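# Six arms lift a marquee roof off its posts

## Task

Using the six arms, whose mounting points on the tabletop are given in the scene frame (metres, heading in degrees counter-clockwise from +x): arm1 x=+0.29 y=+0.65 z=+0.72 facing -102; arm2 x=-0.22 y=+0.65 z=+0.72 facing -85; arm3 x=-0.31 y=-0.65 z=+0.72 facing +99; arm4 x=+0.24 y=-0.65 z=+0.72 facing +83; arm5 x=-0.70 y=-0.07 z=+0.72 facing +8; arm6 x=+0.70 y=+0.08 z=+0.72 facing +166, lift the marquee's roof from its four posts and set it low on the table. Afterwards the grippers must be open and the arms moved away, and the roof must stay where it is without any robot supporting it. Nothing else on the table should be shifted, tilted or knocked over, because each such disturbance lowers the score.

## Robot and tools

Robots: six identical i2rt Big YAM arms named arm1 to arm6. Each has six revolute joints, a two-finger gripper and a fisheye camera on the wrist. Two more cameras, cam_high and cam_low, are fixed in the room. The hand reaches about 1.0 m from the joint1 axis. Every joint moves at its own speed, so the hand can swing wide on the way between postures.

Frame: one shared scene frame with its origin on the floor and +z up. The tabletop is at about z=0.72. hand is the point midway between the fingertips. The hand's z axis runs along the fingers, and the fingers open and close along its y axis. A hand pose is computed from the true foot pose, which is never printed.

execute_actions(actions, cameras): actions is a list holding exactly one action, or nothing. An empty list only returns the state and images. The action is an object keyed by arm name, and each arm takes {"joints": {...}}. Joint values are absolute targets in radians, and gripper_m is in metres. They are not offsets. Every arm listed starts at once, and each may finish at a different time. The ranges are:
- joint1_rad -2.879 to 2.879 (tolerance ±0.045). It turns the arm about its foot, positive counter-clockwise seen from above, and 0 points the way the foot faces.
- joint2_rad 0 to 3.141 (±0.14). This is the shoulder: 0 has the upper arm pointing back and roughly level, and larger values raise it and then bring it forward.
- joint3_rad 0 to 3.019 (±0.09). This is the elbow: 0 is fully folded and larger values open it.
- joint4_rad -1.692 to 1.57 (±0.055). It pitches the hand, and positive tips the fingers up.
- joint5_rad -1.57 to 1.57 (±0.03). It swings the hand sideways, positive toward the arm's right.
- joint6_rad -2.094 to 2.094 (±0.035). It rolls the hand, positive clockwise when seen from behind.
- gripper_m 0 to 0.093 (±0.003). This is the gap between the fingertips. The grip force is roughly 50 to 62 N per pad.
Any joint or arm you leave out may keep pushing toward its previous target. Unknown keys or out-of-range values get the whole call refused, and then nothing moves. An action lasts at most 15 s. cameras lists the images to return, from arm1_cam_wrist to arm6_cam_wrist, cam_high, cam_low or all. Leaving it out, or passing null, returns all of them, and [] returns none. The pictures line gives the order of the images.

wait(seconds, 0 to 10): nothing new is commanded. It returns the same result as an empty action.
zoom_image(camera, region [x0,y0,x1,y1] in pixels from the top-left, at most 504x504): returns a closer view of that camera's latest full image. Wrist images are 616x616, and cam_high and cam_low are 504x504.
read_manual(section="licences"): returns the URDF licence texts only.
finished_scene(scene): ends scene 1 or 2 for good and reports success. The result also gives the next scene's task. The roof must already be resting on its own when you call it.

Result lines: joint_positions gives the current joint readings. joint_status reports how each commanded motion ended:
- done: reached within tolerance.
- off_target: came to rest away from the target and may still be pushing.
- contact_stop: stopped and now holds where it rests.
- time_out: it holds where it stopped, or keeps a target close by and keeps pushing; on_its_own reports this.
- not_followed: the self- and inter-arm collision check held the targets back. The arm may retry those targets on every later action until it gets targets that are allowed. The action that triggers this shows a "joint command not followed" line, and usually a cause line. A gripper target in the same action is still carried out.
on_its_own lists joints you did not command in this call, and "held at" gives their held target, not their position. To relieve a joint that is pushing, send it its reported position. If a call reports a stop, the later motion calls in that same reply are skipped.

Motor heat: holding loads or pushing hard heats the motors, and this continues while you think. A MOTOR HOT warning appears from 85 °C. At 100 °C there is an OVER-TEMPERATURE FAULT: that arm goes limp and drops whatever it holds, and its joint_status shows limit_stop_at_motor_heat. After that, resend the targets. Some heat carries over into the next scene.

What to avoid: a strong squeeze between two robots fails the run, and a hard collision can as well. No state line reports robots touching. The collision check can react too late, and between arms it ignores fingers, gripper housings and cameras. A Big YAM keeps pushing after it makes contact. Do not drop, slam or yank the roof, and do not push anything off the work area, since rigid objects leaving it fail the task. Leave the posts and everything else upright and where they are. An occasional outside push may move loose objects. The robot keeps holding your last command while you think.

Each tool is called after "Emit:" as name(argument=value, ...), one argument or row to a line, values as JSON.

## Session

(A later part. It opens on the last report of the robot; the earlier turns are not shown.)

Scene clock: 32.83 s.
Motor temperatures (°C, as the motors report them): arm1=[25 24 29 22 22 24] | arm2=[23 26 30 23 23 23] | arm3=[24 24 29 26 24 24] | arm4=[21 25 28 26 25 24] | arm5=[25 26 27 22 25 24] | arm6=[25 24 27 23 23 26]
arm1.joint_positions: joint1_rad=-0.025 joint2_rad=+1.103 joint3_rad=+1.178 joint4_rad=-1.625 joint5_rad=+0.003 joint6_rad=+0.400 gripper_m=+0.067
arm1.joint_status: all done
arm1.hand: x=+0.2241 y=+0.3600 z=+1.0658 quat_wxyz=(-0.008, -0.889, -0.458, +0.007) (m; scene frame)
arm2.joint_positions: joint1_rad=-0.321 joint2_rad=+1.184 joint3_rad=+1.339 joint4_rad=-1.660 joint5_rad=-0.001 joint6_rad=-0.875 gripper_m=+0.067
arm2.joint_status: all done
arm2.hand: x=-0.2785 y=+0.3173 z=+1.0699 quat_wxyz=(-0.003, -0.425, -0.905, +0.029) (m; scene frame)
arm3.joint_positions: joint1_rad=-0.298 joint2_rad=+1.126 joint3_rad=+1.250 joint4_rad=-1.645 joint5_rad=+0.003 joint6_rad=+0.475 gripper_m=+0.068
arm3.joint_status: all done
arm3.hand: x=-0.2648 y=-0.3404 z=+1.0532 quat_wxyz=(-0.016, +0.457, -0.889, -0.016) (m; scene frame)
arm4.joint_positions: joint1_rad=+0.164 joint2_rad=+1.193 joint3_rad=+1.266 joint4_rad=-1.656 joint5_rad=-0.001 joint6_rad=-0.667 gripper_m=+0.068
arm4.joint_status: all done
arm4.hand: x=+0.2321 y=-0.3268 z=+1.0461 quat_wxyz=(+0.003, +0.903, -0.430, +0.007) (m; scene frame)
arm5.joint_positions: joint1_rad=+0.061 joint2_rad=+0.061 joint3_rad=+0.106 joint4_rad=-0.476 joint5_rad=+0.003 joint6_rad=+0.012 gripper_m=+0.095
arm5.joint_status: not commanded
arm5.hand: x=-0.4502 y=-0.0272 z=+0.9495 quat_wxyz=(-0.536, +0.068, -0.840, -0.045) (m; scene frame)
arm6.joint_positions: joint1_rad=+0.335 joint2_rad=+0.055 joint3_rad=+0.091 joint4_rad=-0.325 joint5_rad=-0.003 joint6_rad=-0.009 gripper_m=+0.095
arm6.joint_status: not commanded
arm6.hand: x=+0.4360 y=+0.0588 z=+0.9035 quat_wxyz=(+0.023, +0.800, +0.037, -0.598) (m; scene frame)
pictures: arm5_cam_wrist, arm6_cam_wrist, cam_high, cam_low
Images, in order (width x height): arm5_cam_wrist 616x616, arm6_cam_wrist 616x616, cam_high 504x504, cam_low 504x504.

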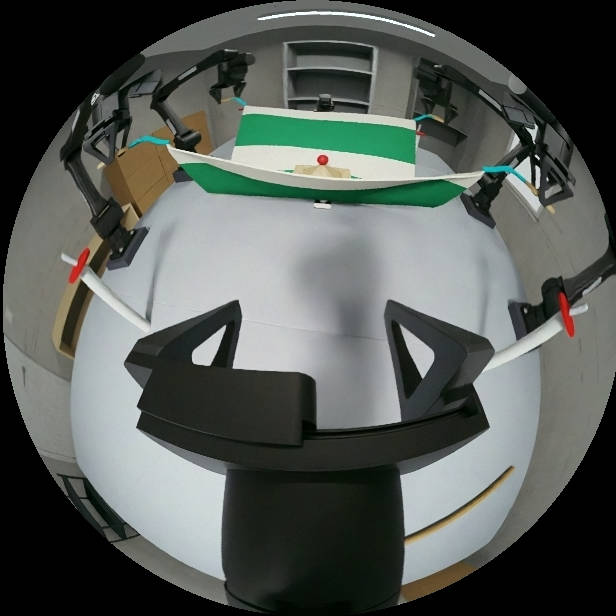

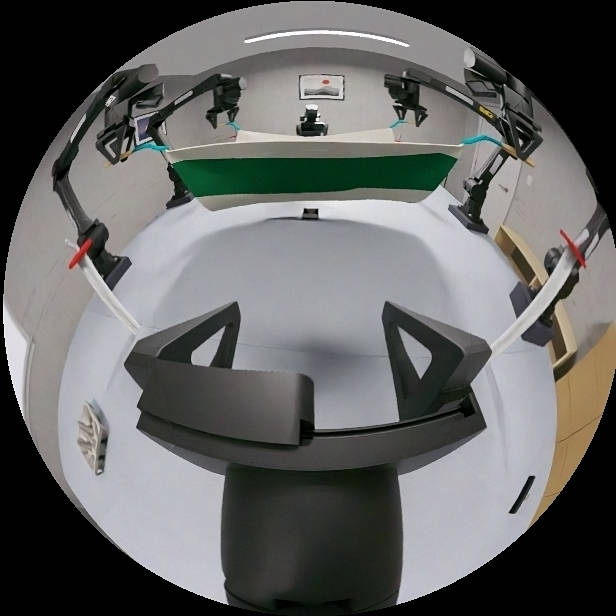

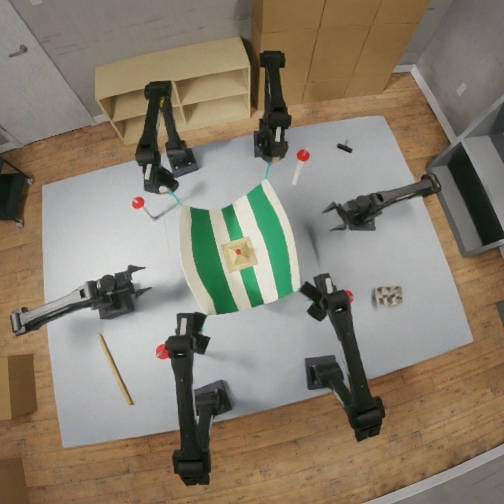

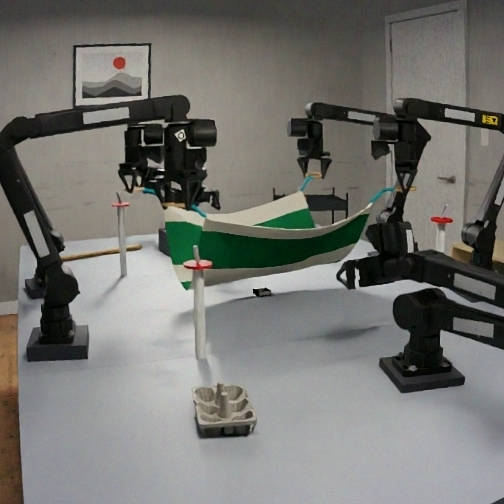

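Emit:
execute_actions(
  actions=[
    {"arm1":{"joints":{"joint2_rad":1.056,"joint3_rad":0.867,"joint4_rad":-1.358,"joint6_rad":0.0}},"arm2":{"joints":{"joint2_rad":1.128,"joint3_rad":1.01,"joint4_rad":-1.39,"joint6_rad":-0.43}},"arm3":{"joints":{"joint2_rad":1.038,"joint3_rad":0.94,"joint4_rad":-1.419,"joint6_rad":0.07}},"arm4":{"joints":{"joint2_rad":1.143,"joint3_rad":1.005,"joint4_rad":-1.436,"joint6_rad":-0.24}}},
  ],
  cameras=["arm6_cam_wrist","cam_high","cam_low"],
)

Scene clock: 36.30 s.
Motor temperatures (°C, as the motors report them): arm1=[25 24 29 22 22 24] | arm2=[23 26 30 23 23 23] | arm3=[24 24 29 26 24 24] | arm4=[21 25 28 26 25 24] | arm5=[25 26 27 22 25 24] | arm6=[25 24 27 23 23 26]
arm1.joint_positions: joint1_rad=-0.025 joint2_rad=+1.050 joint3_rad=+0.868 joint4_rad=-1.369 joint5_rad=+0.003 joint6_rad=+0.012 gripper_m=+0.067
arm1.joint_status: all done
arm1.hand: x=+0.2296 y=+0.3838 z=+0.9621 quat_wxyz=(-0.006, -0.784, -0.621, +0.009) (m; scene frame)
arm2.joint_positions: joint1_rad=-0.321 joint2_rad=+1.127 joint3_rad=+1.001 joint4_rad=-1.405 joint5_rad=-0.001 joint6_rad=-0.442 gripper_m=+0.067
arm2.joint_status: all done
arm2.hand: x=-0.2747 y=+0.3443 z=+0.9575 quat_wxyz=(-0.003, -0.610, -0.793, +0.016) (m; scene frame)
arm3.joint_positions: joint1_rad=-0.298 joint2_rad=+1.037 joint3_rad=+0.943 joint4_rad=-1.432 joint5_rad=+0.003 joint6_rad=+0.086 gripper_m=+0.068
arm3.joint_status: all done
arm3.hand: x=-0.2692 y=-0.3730 z=+0.9597 quat_wxyz=(-0.017, +0.620, -0.784, -0.011) (m; scene frame)
arm4.joint_positions: joint1_rad=+0.164 joint2_rad=+1.141 joint3_rad=+0.996 joint4_rad=-1.444 joint5_rad=-0.001 joint6_rad=-0.253 gripper_m=+0.068
arm4.joint_status: all done
arm4.hand: x=+0.2334 y=-0.3507 z=+0.9586 quat_wxyz=(+0.004, +0.795, -0.606, +0.009) (m; scene frame)
arm5.joint_positions: joint1_rad=+0.061 joint2_rad=+0.061 joint3_rad=+0.106 joint4_rad=-0.476 joint5_rad=+0.003 joint6_rad=+0.012 gripper_m=+0.095
arm5.joint_status: not commanded
arm5.hand: x=-0.4502 y=-0.0272 z=+0.9495 quat_wxyz=(-0.536, +0.068, -0.840, -0.045) (m; scene frame)
arm6.joint_positions: joint1_rad=+0.335 joint2_rad=+0.055 joint3_rad=+0.091 joint4_rad=-0.325 joint5_rad=-0.003 joint6_rad=-0.009 gripper_m=+0.095
arm6.joint_status: not commanded
arm6.hand: x=+0.4360 y=+0.0588 z=+0.9035 quat_wxyz=(+0.023, +0.800, +0.037, -0.598) (m; scene frame)
pictures: arm6_cam_wrist, cam_high, cam_low
Images, in order (width x height): arm6_cam_wrist 616x616, cam_high 504x504, cam_low 504x504.

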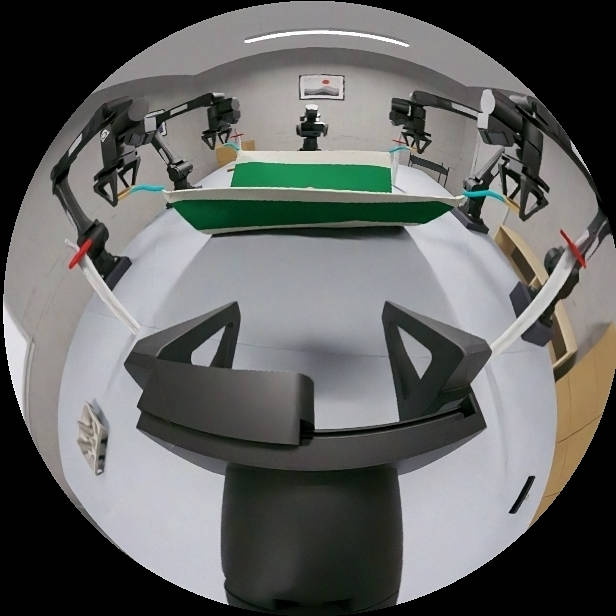

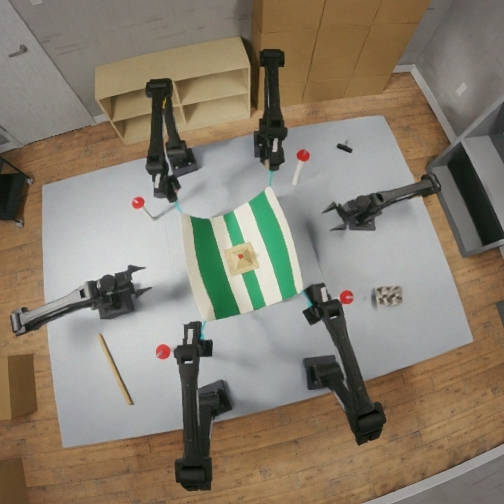

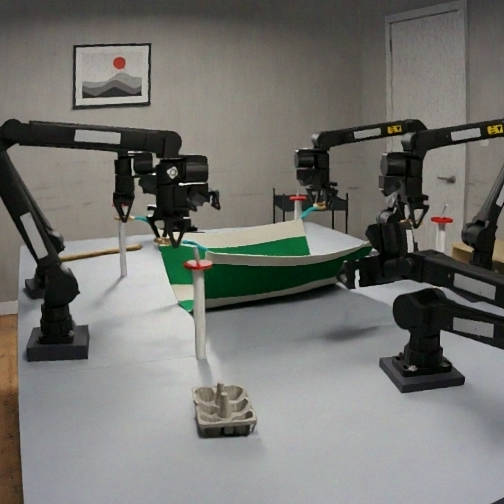

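Emit:
execute_actions(
  actions=[
    {"arm1":{"joints":{"joint1_rad":0.045,"joint2_rad":1.205,"joint3_rad":0.697,"joint4_rad":-1.036,"joint6_rad":-0.41}},"arm2":{"joints":{"joint1_rad":-0.381,"joint2_rad":1.24,"joint3_rad":0.832,"joint4_rad":-1.092,"joint6_rad":0.02}},"arm3":{"joints":{"joint1_rad":-0.228,"joint2_rad":1.148,"joint3_rad":0.751,"joint4_rad":-1.113,"joint6_rad":-0.34}},"arm4":{"joints":{"joint1_rad":0.094,"joint2_rad":1.268,"joint3_rad":0.833,"joint4_rad":-1.137,"joint6_rad":0.2}}},
  ],
  cameras=["arm6_cam_wrist","cam_high","cam_low"],
)

Scene clock: 38.83 s.
Motor temperatures (°C, as the motors report them): arm1=[25 24 29 22 22 24] | arm2=[23 26 30 23 23 23] | arm3=[24 24 29 26 24 24] | arm4=[21 25 28 26 25 24] | arm5=[25 26 28 22 25 24] | arm6=[25 24 27 23 23 26]
arm1.joint_positions: joint1_rad=+0.045 joint2_rad=+1.213 joint3_rad=+0.690 joint4_rad=-1.050 joint5_rad=+0.002 joint6_rad=-0.399 gripper_m=+0.067
arm1.joint_status: all done
arm1.hand: x=+0.2472 y=+0.3699 z=+0.8565 quat_wxyz=(+0.000, -0.613, -0.790, +0.000) (m; scene frame)
arm2.joint_positions: joint1_rad=-0.381 joint2_rad=+1.247 joint3_rad=+0.815 joint4_rad=-1.108 joint5_rad=-0.001 joint6_rad=+0.008 gripper_m=+0.067
arm2.joint_status: all done
arm2.hand: x=-0.2961 y=+0.3384 z=+0.8552 quat_wxyz=(-0.004, -0.790, -0.614, +0.012) (m; scene frame)
arm3.joint_positions: joint1_rad=-0.229 joint2_rad=+1.157 joint3_rad=+0.748 joint4_rad=-1.129 joint5_rad=+0.002 joint6_rad=-0.324 gripper_m=+0.068
arm3.joint_status: all done
arm3.hand: x=-0.2873 y=-0.3600 z=+0.8568 quat_wxyz=(-0.013, +0.789, -0.614, -0.005) (m; scene frame)
arm4.joint_positions: joint1_rad=+0.097 joint2_rad=+1.278 joint3_rad=+0.818 joint4_rad=-1.145 joint5_rad=-0.001 joint6_rad=+0.186 gripper_m=+0.068
arm4.joint_status: all done
arm4.hand: x=+0.2552 y=-0.3392 z=+0.8540 quat_wxyz=(+0.008, +0.618, -0.786, +0.016) (m; scene frame)
arm5.joint_positions: joint1_rad=+0.061 joint2_rad=+0.061 joint3_rad=+0.106 joint4_rad=-0.476 joint5_rad=+0.003 joint6_rad=+0.012 gripper_m=+0.095
arm5.joint_status: not commanded
arm5.hand: x=-0.4502 y=-0.0272 z=+0.9495 quat_wxyz=(-0.536, +0.068, -0.840, -0.045) (m; scene frame)
arm6.joint_positions: joint1_rad=+0.335 joint2_rad=+0.055 joint3_rad=+0.091 joint4_rad=-0.325 joint5_rad=-0.003 joint6_rad=-0.009 gripper_m=+0.095
arm6.joint_status: not commanded
arm6.hand: x=+0.4360 y=+0.0588 z=+0.9035 quat_wxyz=(+0.023, +0.800, +0.037, -0.598) (m; scene frame)
pictures: arm6_cam_wrist, cam_high, cam_low
Images, in order (width x height): arm6_cam_wrist 616x616, cam_high 504x504, cam_low 504x504.

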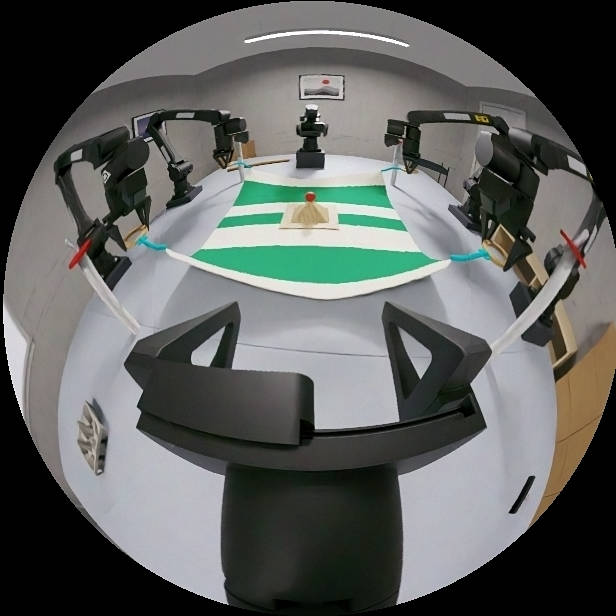

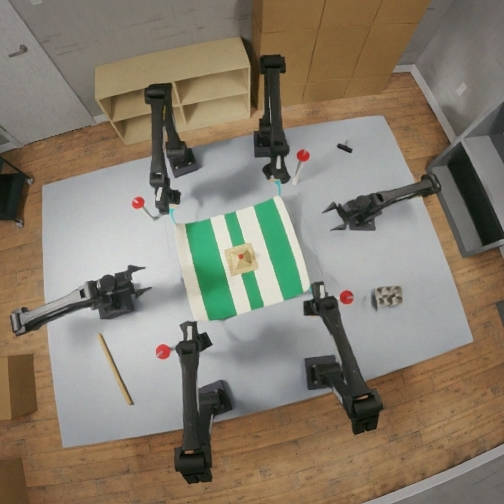

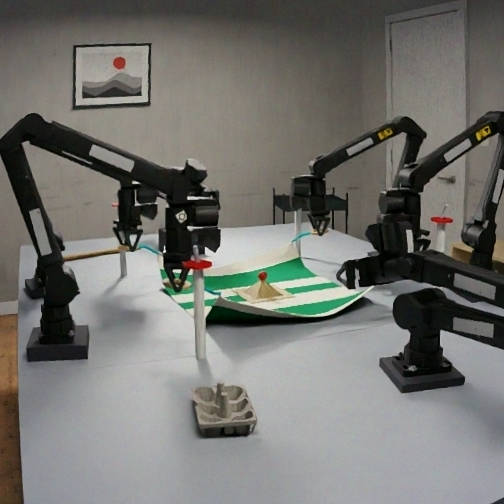

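Emit:
execute_actions(
  actions=[
    {"arm1":{"joints":{"joint2_rad":1.452,"joint3_rad":0.566,"joint4_rad":-0.645}},"arm2":{"joints":{"joint2_rad":1.435,"joint3_rad":0.686,"joint4_rad":-0.738}},"arm3":{"joints":{"joint2_rad":1.35,"joint3_rad":0.591,"joint4_rad":-0.74}},"arm4":{"joints":{"joint2_rad":1.467,"joint3_rad":0.693,"joint4_rad":-0.785}}},
  ],
)

Scene clock: 40.17 s.
Motor temperatures (°C, as the motors report them): arm1=[25 24 29 22 22 24] | arm2=[23 26 29 23 23 23] | arm3=[24 24 29 26 24 24] | arm4=[21 25 27 26 25 24] | arm5=[25 26 28 22 25 24] | arm6=[25 24 27 23 23 26]
arm1.joint_positions: joint1_rad=+0.045 joint2_rad=+1.453 joint3_rad=+0.562 joint4_rad=-0.660 joint5_rad=+0.002 joint6_rad=-0.399 gripper_m=+0.067
arm1.joint_status: all done
arm1.hand: x=+0.2464 y=+0.3635 z=+0.7557 quat_wxyz=(-0.005, -0.613, -0.790, +0.009) (m; scene frame)
arm2.joint_positions: joint1_rad=-0.381 joint2_rad=+1.440 joint3_rad=+0.671 joint4_rad=-0.756 joint5_rad=-0.001 joint6_rad=+0.009 gripper_m=+0.067
arm2.joint_status: all done
arm2.hand: x=-0.2982 y=+0.3342 z=+0.7531 quat_wxyz=(-0.008, -0.790, -0.613, +0.018) (m; scene frame)
arm3.joint_positions: joint1_rad=-0.229 joint2_rad=+1.358 joint3_rad=+0.586 joint4_rad=-0.757 joint5_rad=+0.002 joint6_rad=-0.325 gripper_m=+0.068
arm3.joint_status: all done
arm3.hand: x=-0.2868 y=-0.3587 z=+0.7527 quat_wxyz=(-0.017, +0.789, -0.614, -0.008) (m; scene frame)
arm4.joint_positions: joint1_rad=+0.097 joint2_rad=+1.475 joint3_rad=+0.680 joint4_rad=-0.795 joint5_rad=-0.001 joint6_rad=+0.187 gripper_m=+0.068
arm4.joint_status: all done
arm4.hand: x=+0.2565 y=-0.3344 z=+0.7523 quat_wxyz=(+0.003, +0.618, -0.786, +0.010) (m; scene frame)
arm5.joint_positions: joint1_rad=+0.061 joint2_rad=+0.061 joint3_rad=+0.106 joint4_rad=-0.476 joint5_rad=+0.003 joint6_rad=+0.012 gripper_m=+0.095
arm5.joint_status: not commanded
arm5.hand: x=-0.4502 y=-0.0272 z=+0.9495 quat_wxyz=(-0.536, +0.068, -0.840, -0.045) (m; scene frame)
arm6.joint_positions: joint1_rad=+0.335 joint2_rad=+0.055 joint3_rad=+0.091 joint4_rad=-0.325 joint5_rad=-0.003 joint6_rad=-0.009 gripper_m=+0.095
arm6.joint_status: not commanded
arm6.hand: x=+0.4360 y=+0.0588 z=+0.9035 quat_wxyz=(+0.023, +0.800, +0.037, -0.598) (m; scene frame)
pictures: arm1_cam_wrist, arm2_cam_wrist, arm3_cam_wrist, arm4_cam_wrist, arm5_cam_wrist, arm6_cam_wrist, cam_high, cam_low
Images, in order (width x height): arm1_cam_wrist 616x616, arm2_cam_wrist 616x616, arm3_cam_wrist 616x616, arm4_cam_wrist 616x616, arm5_cam_wrist 616x616, arm6_cam_wrist 616x616, cam_high 504x504, cam_low 504x504.

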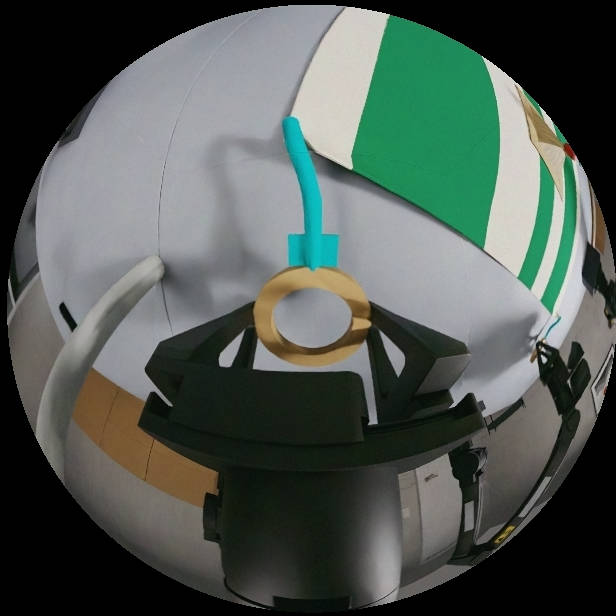

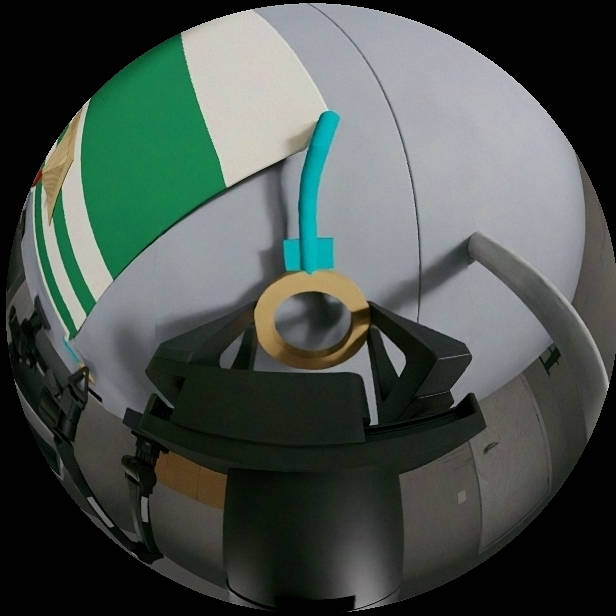

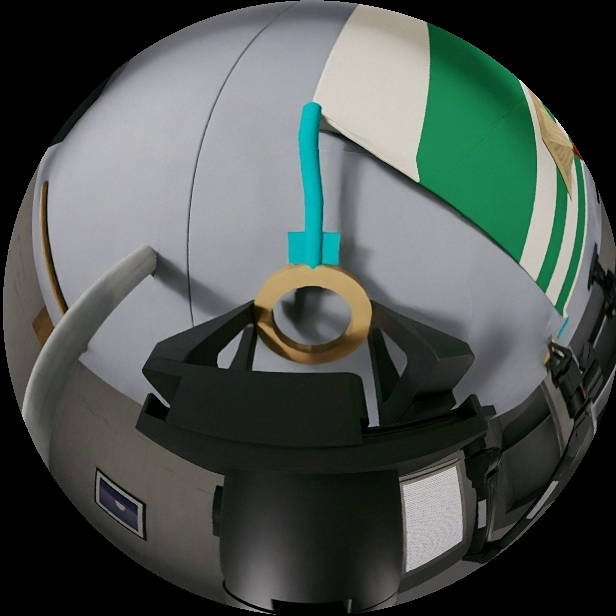

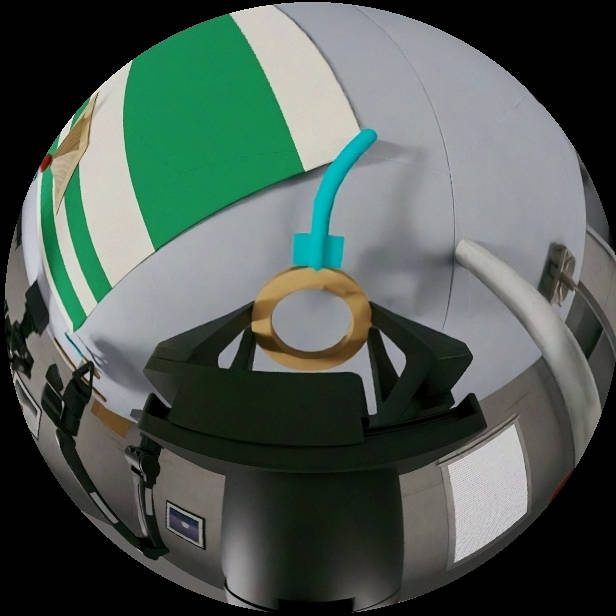

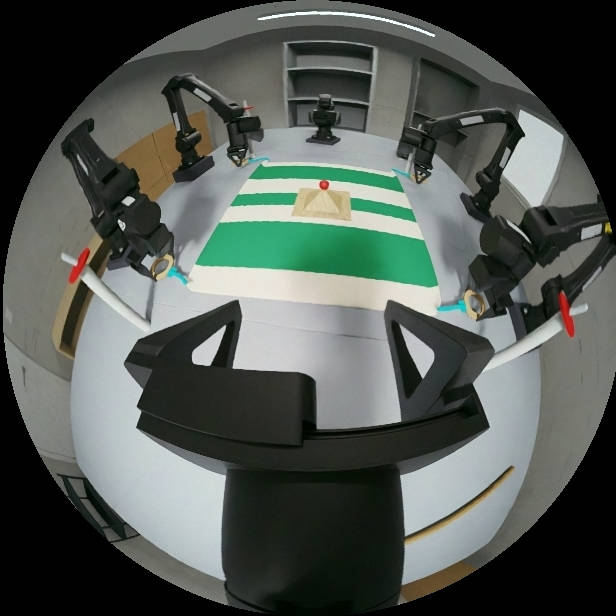

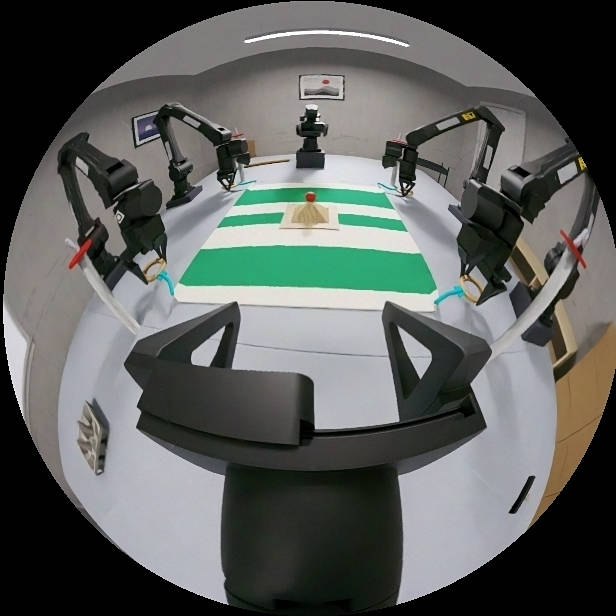

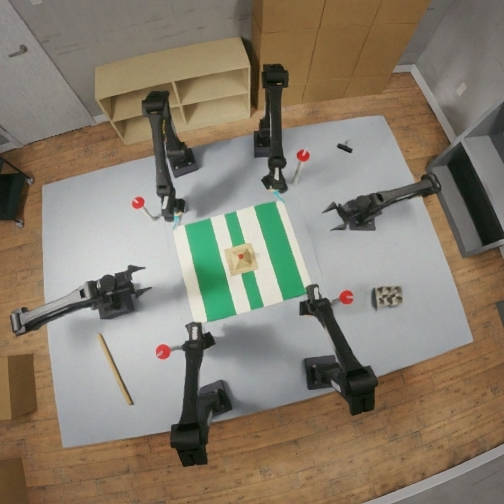

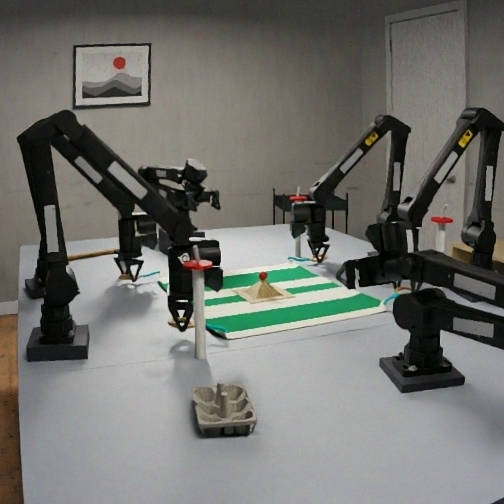

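Emit:
execute_actions(
  actions=[
    {"arm1":{"joints":{"joint2_rad":1.53,"joint4_rad":-0.61}},"arm2":{"joints":{"joint2_rad":1.495,"joint4_rad":-0.70}},"arm3":{"joints":{"joint2_rad":1.408,"joint4_rad":-0.715}},"arm4":{"joints":{"joint2_rad":1.562,"joint4_rad":-0.745}}},
  ],
  cameras=["arm1_cam_wrist","arm2_cam_wrist","arm3_cam_wrist","arm4_cam_wrist","cam_low"],
)

Scene clock: 41.87 s.
Motor temperatures (°C, as the motors report them): arm1=[25 24 28 22 22 24] | arm2=[23 26 29 23 23 23] | arm3=[24 24 28 26 24 24] | arm4=[21 25 27 26 25 24] | arm5=[25 26 28 22 25 24] | arm6=[25 24 27 23 23 26]
arm1.joint_positions: joint1_rad=+0.045 joint2_rad=+1.517 joint3_rad=+0.562 joint4_rad=-0.624 joint5_rad=+0.002 joint6_rad=-0.399 gripper_m=+0.067
arm1.joint_status: all done
arm1.hand: x=+0.2467 y=+0.3654 z=+0.7386 quat_wxyz=(+0.002, -0.613, -0.790, -0.003) (m; scene frame)
arm2.joint_positions: joint1_rad=-0.381 joint2_rad=+1.486 joint3_rad=+0.671 joint4_rad=-0.716 joint5_rad=-0.001 joint6_rad=+0.009 gripper_m=+0.067
arm2.joint_status: all done
arm2.hand: x=-0.2992 y=+0.3310 z=+0.7394 quat_wxyz=(-0.006, -0.790, -0.613, +0.015) (m; scene frame)
arm3.joint_positions: joint1_rad=-0.229 joint2_rad=+1.396 joint3_rad=+0.586 joint4_rad=-0.732 joint5_rad=+0.002 joint6_rad=-0.325 gripper_m=+0.068
arm3.joint_status: all done
arm3.hand: x=-0.2867 y=-0.3576 z=+0.7427 quat_wxyz=(-0.011, +0.789, -0.614, -0.004) (m; scene frame)
arm4.joint_positions: joint1_rad=+0.097 joint2_rad=+1.552 joint3_rad=+0.680 joint4_rad=-0.754 joint5_rad=-0.001 joint6_rad=+0.187 gripper_m=+0.068
arm4.joint_status: all done
arm4.hand: x=+0.2566 y=-0.3355 z=+0.7292 quat_wxyz=(+0.014, +0.618, -0.786, +0.023) (m; scene frame)
arm5.joint_positions: joint1_rad=+0.061 joint2_rad=+0.061 joint3_rad=+0.106 joint4_rad=-0.476 joint5_rad=+0.003 joint6_rad=+0.012 gripper_m=+0.095
arm5.joint_status: not commanded
arm5.hand: x=-0.4502 y=-0.0272 z=+0.9495 quat_wxyz=(-0.536, +0.068, -0.840, -0.045) (m; scene frame)
arm6.joint_positions: joint1_rad=+0.335 joint2_rad=+0.055 joint3_rad=+0.091 joint4_rad=-0.325 joint5_rad=-0.003 joint6_rad=-0.009 gripper_m=+0.095
arm6.joint_status: not commanded
arm6.hand: x=+0.4360 y=+0.0588 z=+0.9035 quat_wxyz=(+0.023, +0.800, +0.037, -0.598) (m; scene frame)
pictures: arm1_cam_wrist, arm2_cam_wrist, arm3_cam_wrist, arm4_cam_wrist, cam_low
Images, in order (width x height): arm1_cam_wrist 616x616, arm2_cam_wrist 616x616, arm3_cam_wrist 616x616, arm4_cam_wrist 616x616, cam_low 504x504.

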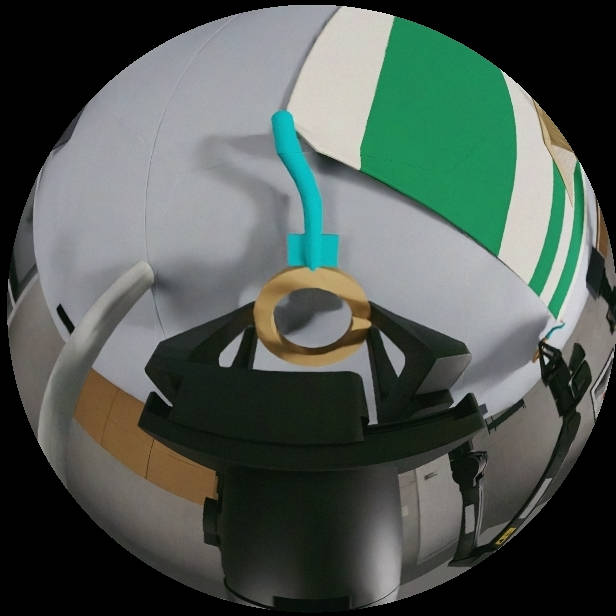

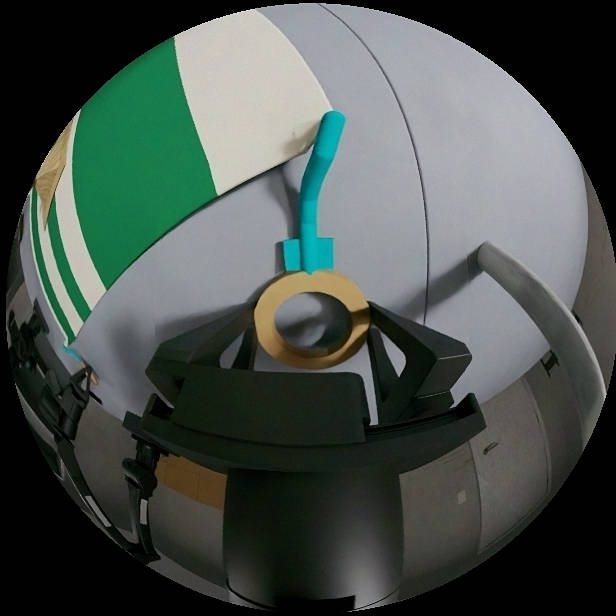

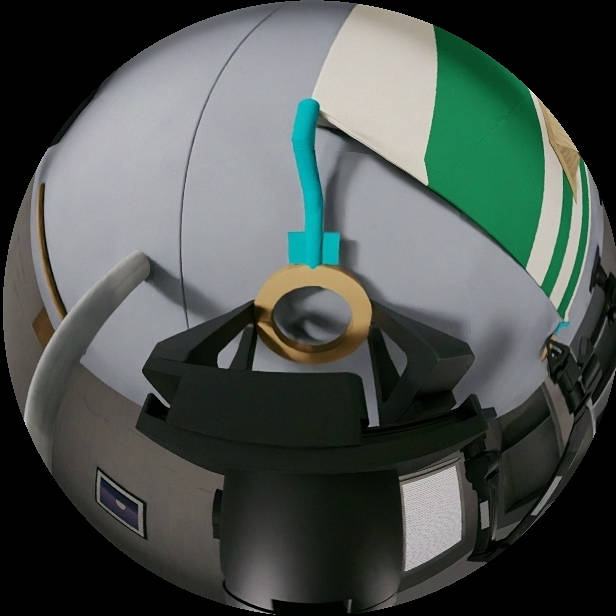

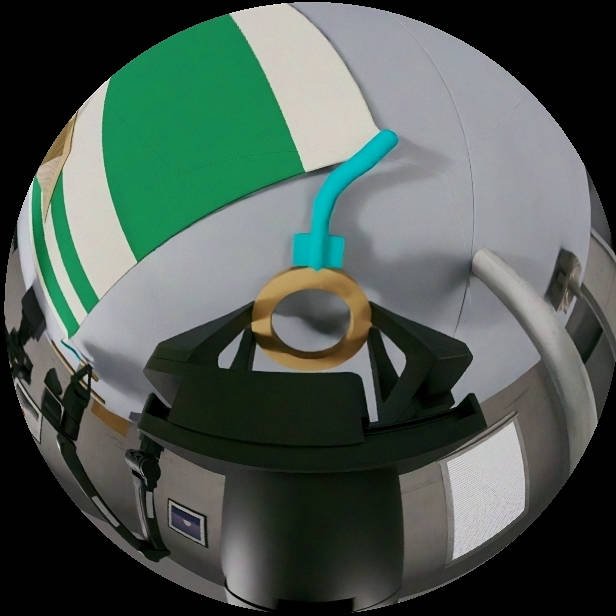

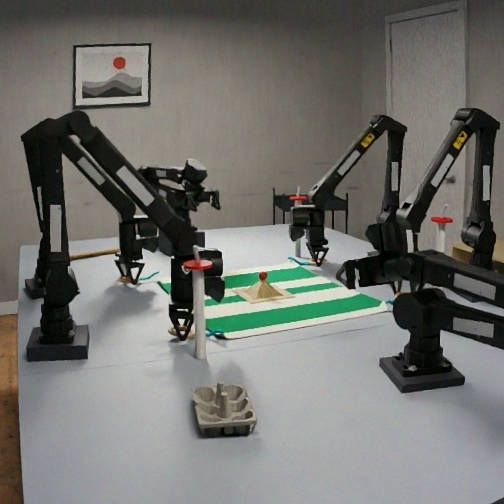

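Emit:
execute_actions(
  actions=[
    {"arm1":{"joints":{"joint3_rad":0.527}},"arm2":{"joints":{"joint3_rad":0.645}},"arm3":{"joints":{"joint3_rad":0.553}},"arm4":{"joints":{"joint3_rad":0.648}}},
  ],
  cameras=[],
)

Emit:
execute_actions(
  actions=[
    {"arm1":{"joints":{"gripper_m":0.093}},"arm2":{"joints":{"gripper_m":0.093}},"arm3":{"joints":{"gripper_m":0.093}},"arm4":{"joints":{"gripper_m":0.093}}},
  ],
  cameras=["arm1_cam_wrist","arm2_cam_wrist","arm3_cam_wrist","arm4_cam_wrist"],
)

Scene clock: 42.83 s.
Motor temperatures (°C, as the motors report them): arm1=[25 24 28 22 22 24] | arm2=[23 26 29 23 23 23] | arm3=[24 24 28 26 24 24] | arm4=[21 25 27 26 25 24] | arm5=[25 26 28 22 25 24] | arm6=[25 24 27 23 23 26]
arm1.joint_positions: joint1_rad=+0.045 joint2_rad=+1.517 joint3_rad=+0.531 joint4_rad=-0.621 joint5_rad=+0.002 joint6_rad=-0.400 gripper_m=+0.067
arm1.joint_status: all done
arm1.hand: x=+0.2492 y=+0.3818 z=+0.7321 quat_wxyz=(+0.009, -0.613, -0.790, -0.015) (m; scene frame)
arm2.joint_positions: joint1_rad=-0.381 joint2_rad=+1.484 joint3_rad=+0.666 joint4_rad=-0.711 joint5_rad=-0.001 joint6_rad=+0.011 gripper_m=+0.067
arm2.joint_status: all done
arm2.hand: x=-0.2990 y=+0.3315 z=+0.7390 quat_wxyz=(-0.007, -0.790, -0.612, +0.017) (m; scene frame)
arm3.joint_positions: joint1_rad=-0.229 joint2_rad=+1.396 joint3_rad=+0.562 joint4_rad=-0.729 joint5_rad=+0.002 joint6_rad=-0.325 gripper_m=+0.068
arm3.joint_status: all done
arm3.hand: x=-0.2876 y=-0.3697 z=+0.7363 quat_wxyz=(-0.002, +0.789, -0.614, +0.002) (m; scene frame)
arm4.joint_positions: joint1_rad=+0.097 joint2_rad=+1.551 joint3_rad=+0.662 joint4_rad=-0.749 joint5_rad=-0.002 joint6_rad=+0.189 gripper_m=+0.068
arm4.joint_status: all done
arm4.hand: x=+0.2561 y=-0.3442 z=+0.7252 quat_wxyz=(+0.019, +0.617, -0.786, +0.028) (m; scene frame)
arm5.joint_positions: joint1_rad=+0.061 joint2_rad=+0.061 joint3_rad=+0.106 joint4_rad=-0.476 joint5_rad=+0.003 joint6_rad=+0.012 gripper_m=+0.095
arm5.joint_status: not commanded
arm5.hand: x=-0.4502 y=-0.0272 z=+0.9495 quat_wxyz=(-0.536, +0.068, -0.840, -0.045) (m; scene frame)
arm6.joint_positions: joint1_rad=+0.335 joint2_rad=+0.055 joint3_rad=+0.091 joint4_rad=-0.325 joint5_rad=-0.003 joint6_rad=-0.009 gripper_m=+0.095
arm6.joint_status: not commanded
arm6.hand: x=+0.4360 y=+0.0588 z=+0.9035 quat_wxyz=(+0.023, +0.800, +0.037, -0.598) (m; scene frame)
pictures: none
No camera images: the call's "cameras" was empty. Leave "cameras" out to get every camera's image.

Scene clock: 43.37 s.
Motor temperatures (°C, as the motors report them): arm1=[25 24 28 22 22 24] | arm2=[23 26 29 23 23 23] | arm3=[24 24 28 26 24 24] | arm4=[21 25 27 26 25 24] | arm5=[25 26 28 22 25 24] | arm6=[25 24 27 23 23 26]
arm1.joint_positions: joint1_rad=+0.045 joint2_rad=+1.517 joint3_rad=+0.531 joint4_rad=-0.621 joint5_rad=+0.002 joint6_rad=-0.400 gripper_m=+0.093
arm1.joint_status: all done
arm1.hand: x=+0.2492 y=+0.3818 z=+0.7321 quat_wxyz=(+0.009, -0.613, -0.790, -0.015) (m; scene frame)
arm2.joint_positions: joint1_rad=-0.381 joint2_rad=+1.482 joint3_rad=+0.666 joint4_rad=-0.711 joint5_rad=-0.001 joint6_rad=+0.011 gripper_m=+0.093
arm2.joint_status: all done
arm2.hand: x=-0.2992 y=+0.3317 z=+0.7394 quat_wxyz=(-0.008, -0.791, -0.612, +0.017) (m; scene frame)
arm3.joint_positions: joint1_rad=-0.229 joint2_rad=+1.396 joint3_rad=+0.562 joint4_rad=-0.729 joint5_rad=+0.002 joint6_rad=-0.325 gripper_m=+0.093
arm3.joint_status: all done
arm3.hand: x=-0.2876 y=-0.3697 z=+0.7363 quat_wxyz=(-0.002, +0.789, -0.614, +0.002) (m; scene frame)
arm4.joint_positions: joint1_rad=+0.096 joint2_rad=+1.550 joint3_rad=+0.662 joint4_rad=-0.749 joint5_rad=+0.000 joint6_rad=+0.189 gripper_m=+0.093
arm4.joint_status: all done
arm4.hand: x=+0.2565 y=-0.3440 z=+0.7256 quat_wxyz=(+0.018, +0.617, -0.787, +0.028) (m; scene frame)
arm5.joint_positions: joint1_rad=+0.061 joint2_rad=+0.061 joint3_rad=+0.106 joint4_rad=-0.476 joint5_rad=+0.003 joint6_rad=+0.012 gripper_m=+0.095
arm5.joint_status: not commanded
arm5.hand: x=-0.4502 y=-0.0272 z=+0.9495 quat_wxyz=(-0.536, +0.068, -0.840, -0.045) (m; scene frame)
arm6.joint_positions: joint1_rad=+0.335 joint2_rad=+0.055 joint3_rad=+0.091 joint4_rad=-0.325 joint5_rad=-0.003 joint6_rad=-0.009 gripper_m=+0.095
arm6.joint_status: not commanded
arm6.hand: x=+0.4360 y=+0.0588 z=+0.9035 quat_wxyz=(+0.023, +0.800, +0.037, -0.598) (m; scene frame)
pictures: arm1_cam_wrist, arm2_cam_wrist, arm3_cam_wrist, arm4_cam_wrist
Images, in order (width x height): arm1_cam_wrist 616x616, arm2_cam_wrist 616x616, arm3_cam_wrist 616x616, arm4_cam_wrist 616x616.

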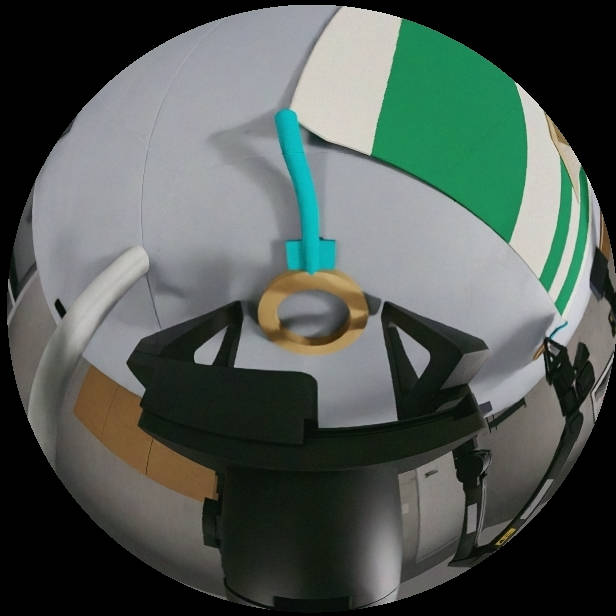

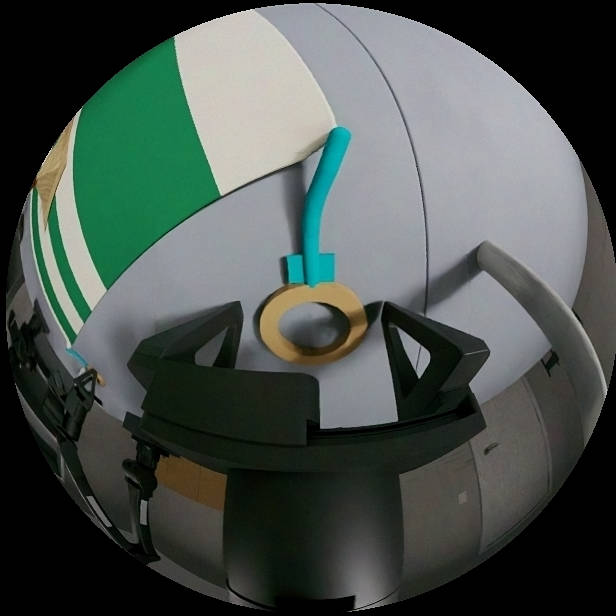

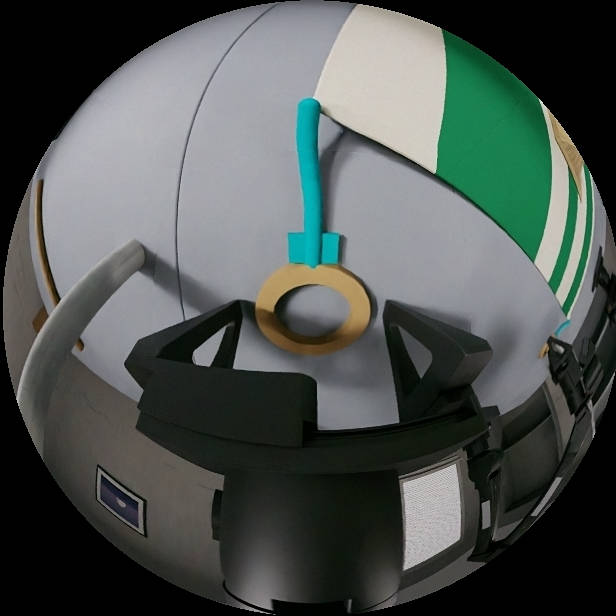

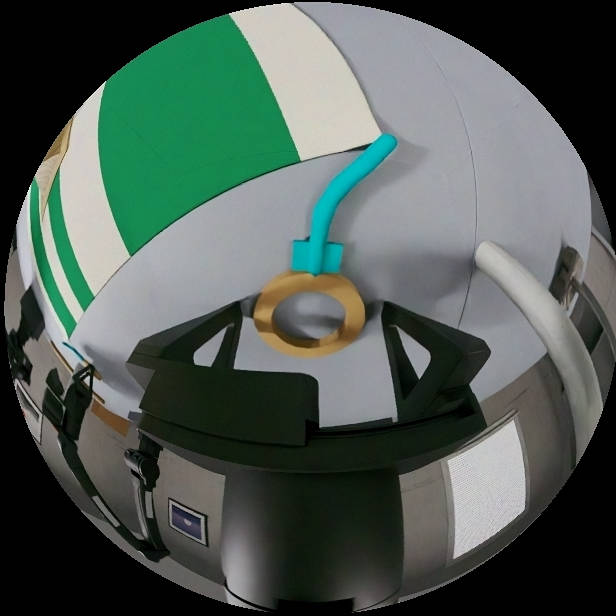

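Emit:
execute_actions(
  actions=[
    {"arm1":{"joints":{"joint2_rad":0.45,"joint3_rad":0.6,"joint4_rad":-1.1,"joint6_rad":0}},"arm2":{"joints":{"joint2_rad":0.45,"joint3_rad":0.7,"joint4_rad":-1.2}},"arm3":{"joints":{"joint2_rad":0.45,"joint3_rad":0.65,"joint4_rad":-1.15,"joint6_rad":0}},"arm4":{"joints":{"joint2_rad":0.45,"joint3_rad":0.7,"joint4_rad":-1.2,"joint6_rad":0}},"arm5":{"joints":{"joint3_rad":0.5,"joint4_rad":-0.9}},"arm6":{"joints":{"joint3_rad":0.5,"joint4_rad":-0.9}}},
  ],
  cameras=["cam_high","cam_low"],
)

Scene clock: 45.47 s.
Motor temperatures (°C, as the motors report them): arm1=[25 24 28 22 22 24] | arm2=[23 26 29 23 23 23] | arm3=[24 24 28 26 24 24] | arm4=[21 25 27 26 25 24] | arm5=[25 26 28 22 25 24] | arm6=[25 24 28 23 23 26]
arm1.joint_positions: joint1_rad=+0.045 joint2_rad=+0.453 joint3_rad=+0.571 joint4_rad=-1.085 joint5_rad=+0.002 joint6_rad=-0.011 gripper_m=+0.093
arm1.joint_status: all done
arm1.hand: x=+0.2549 y=+0.4228 z=+0.9837 quat_wxyz=(-0.193, -0.720, -0.627, +0.226) (m; scene frame)
arm2.joint_positions: joint1_rad=-0.381 joint2_rad=+0.449 joint3_rad=+0.666 joint4_rad=-1.182 joint5_rad=-0.001 joint6_rad=+0.011 gripper_m=+0.093
arm2.joint_status: all done
arm2.hand: x=-0.2719 y=+0.4314 z=+0.9864 quat_wxyz=(-0.179, -0.755, -0.586, +0.234) (m; scene frame)
arm3.joint_positions: joint1_rad=-0.229 joint2_rad=+0.451 joint3_rad=+0.609 joint4_rad=-1.133 joint5_rad=+0.002 joint6_rad=-0.015 gripper_m=+0.093
arm3.joint_status: all done
arm3.hand: x=-0.2926 y=-0.4237 z=+0.9635 quat_wxyz=(-0.217, +0.656, -0.697, -0.194) (m; scene frame)
arm4.joint_positions: joint1_rad=+0.096 joint2_rad=+0.454 joint3_rad=+0.665 joint4_rad=-1.193 joint5_rad=+0.000 joint6_rad=+0.013 gripper_m=+0.093
arm4.joint_status: all done
arm4.hand: x=+0.2494 y=-0.4289 z=+0.9897 quat_wxyz=(-0.213, +0.656, -0.697, -0.198) (m; scene frame)
arm5.joint_positions: joint1_rad=+0.061 joint2_rad=+0.059 joint3_rad=+0.466 joint4_rad=-0.881 joint5_rad=+0.003 joint6_rad=+0.012 gripper_m=+0.095
arm5.joint_status: all done
arm5.hand: x=-0.4849 y=-0.0324 z=+1.0733 quat_wxyz=(-0.518, +0.068, -0.852, -0.043) (m; scene frame)
arm6.joint_positions: joint1_rad=+0.335 joint2_rad=+0.055 joint3_rad=+0.471 joint4_rad=-0.884 joint5_rad=-0.003 joint6_rad=-0.009 gripper_m=+0.095
arm6.joint_status: all done
arm6.hand: x=+0.4845 y=+0.0629 z=+1.0029 quat_wxyz=(+0.021, +0.851, +0.039, -0.524) (m; scene frame)
pictures: cam_high, cam_low
Images, in order (width x height): cam_high 504x504, cam_low 504x504.

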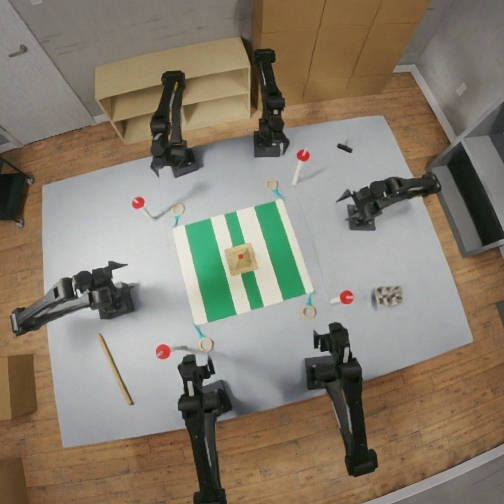

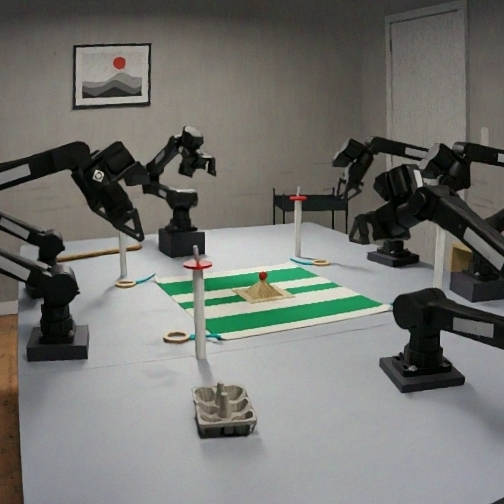

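Emit:
finished_scene(
  scene=1,
)

The scene is finished: the task was done.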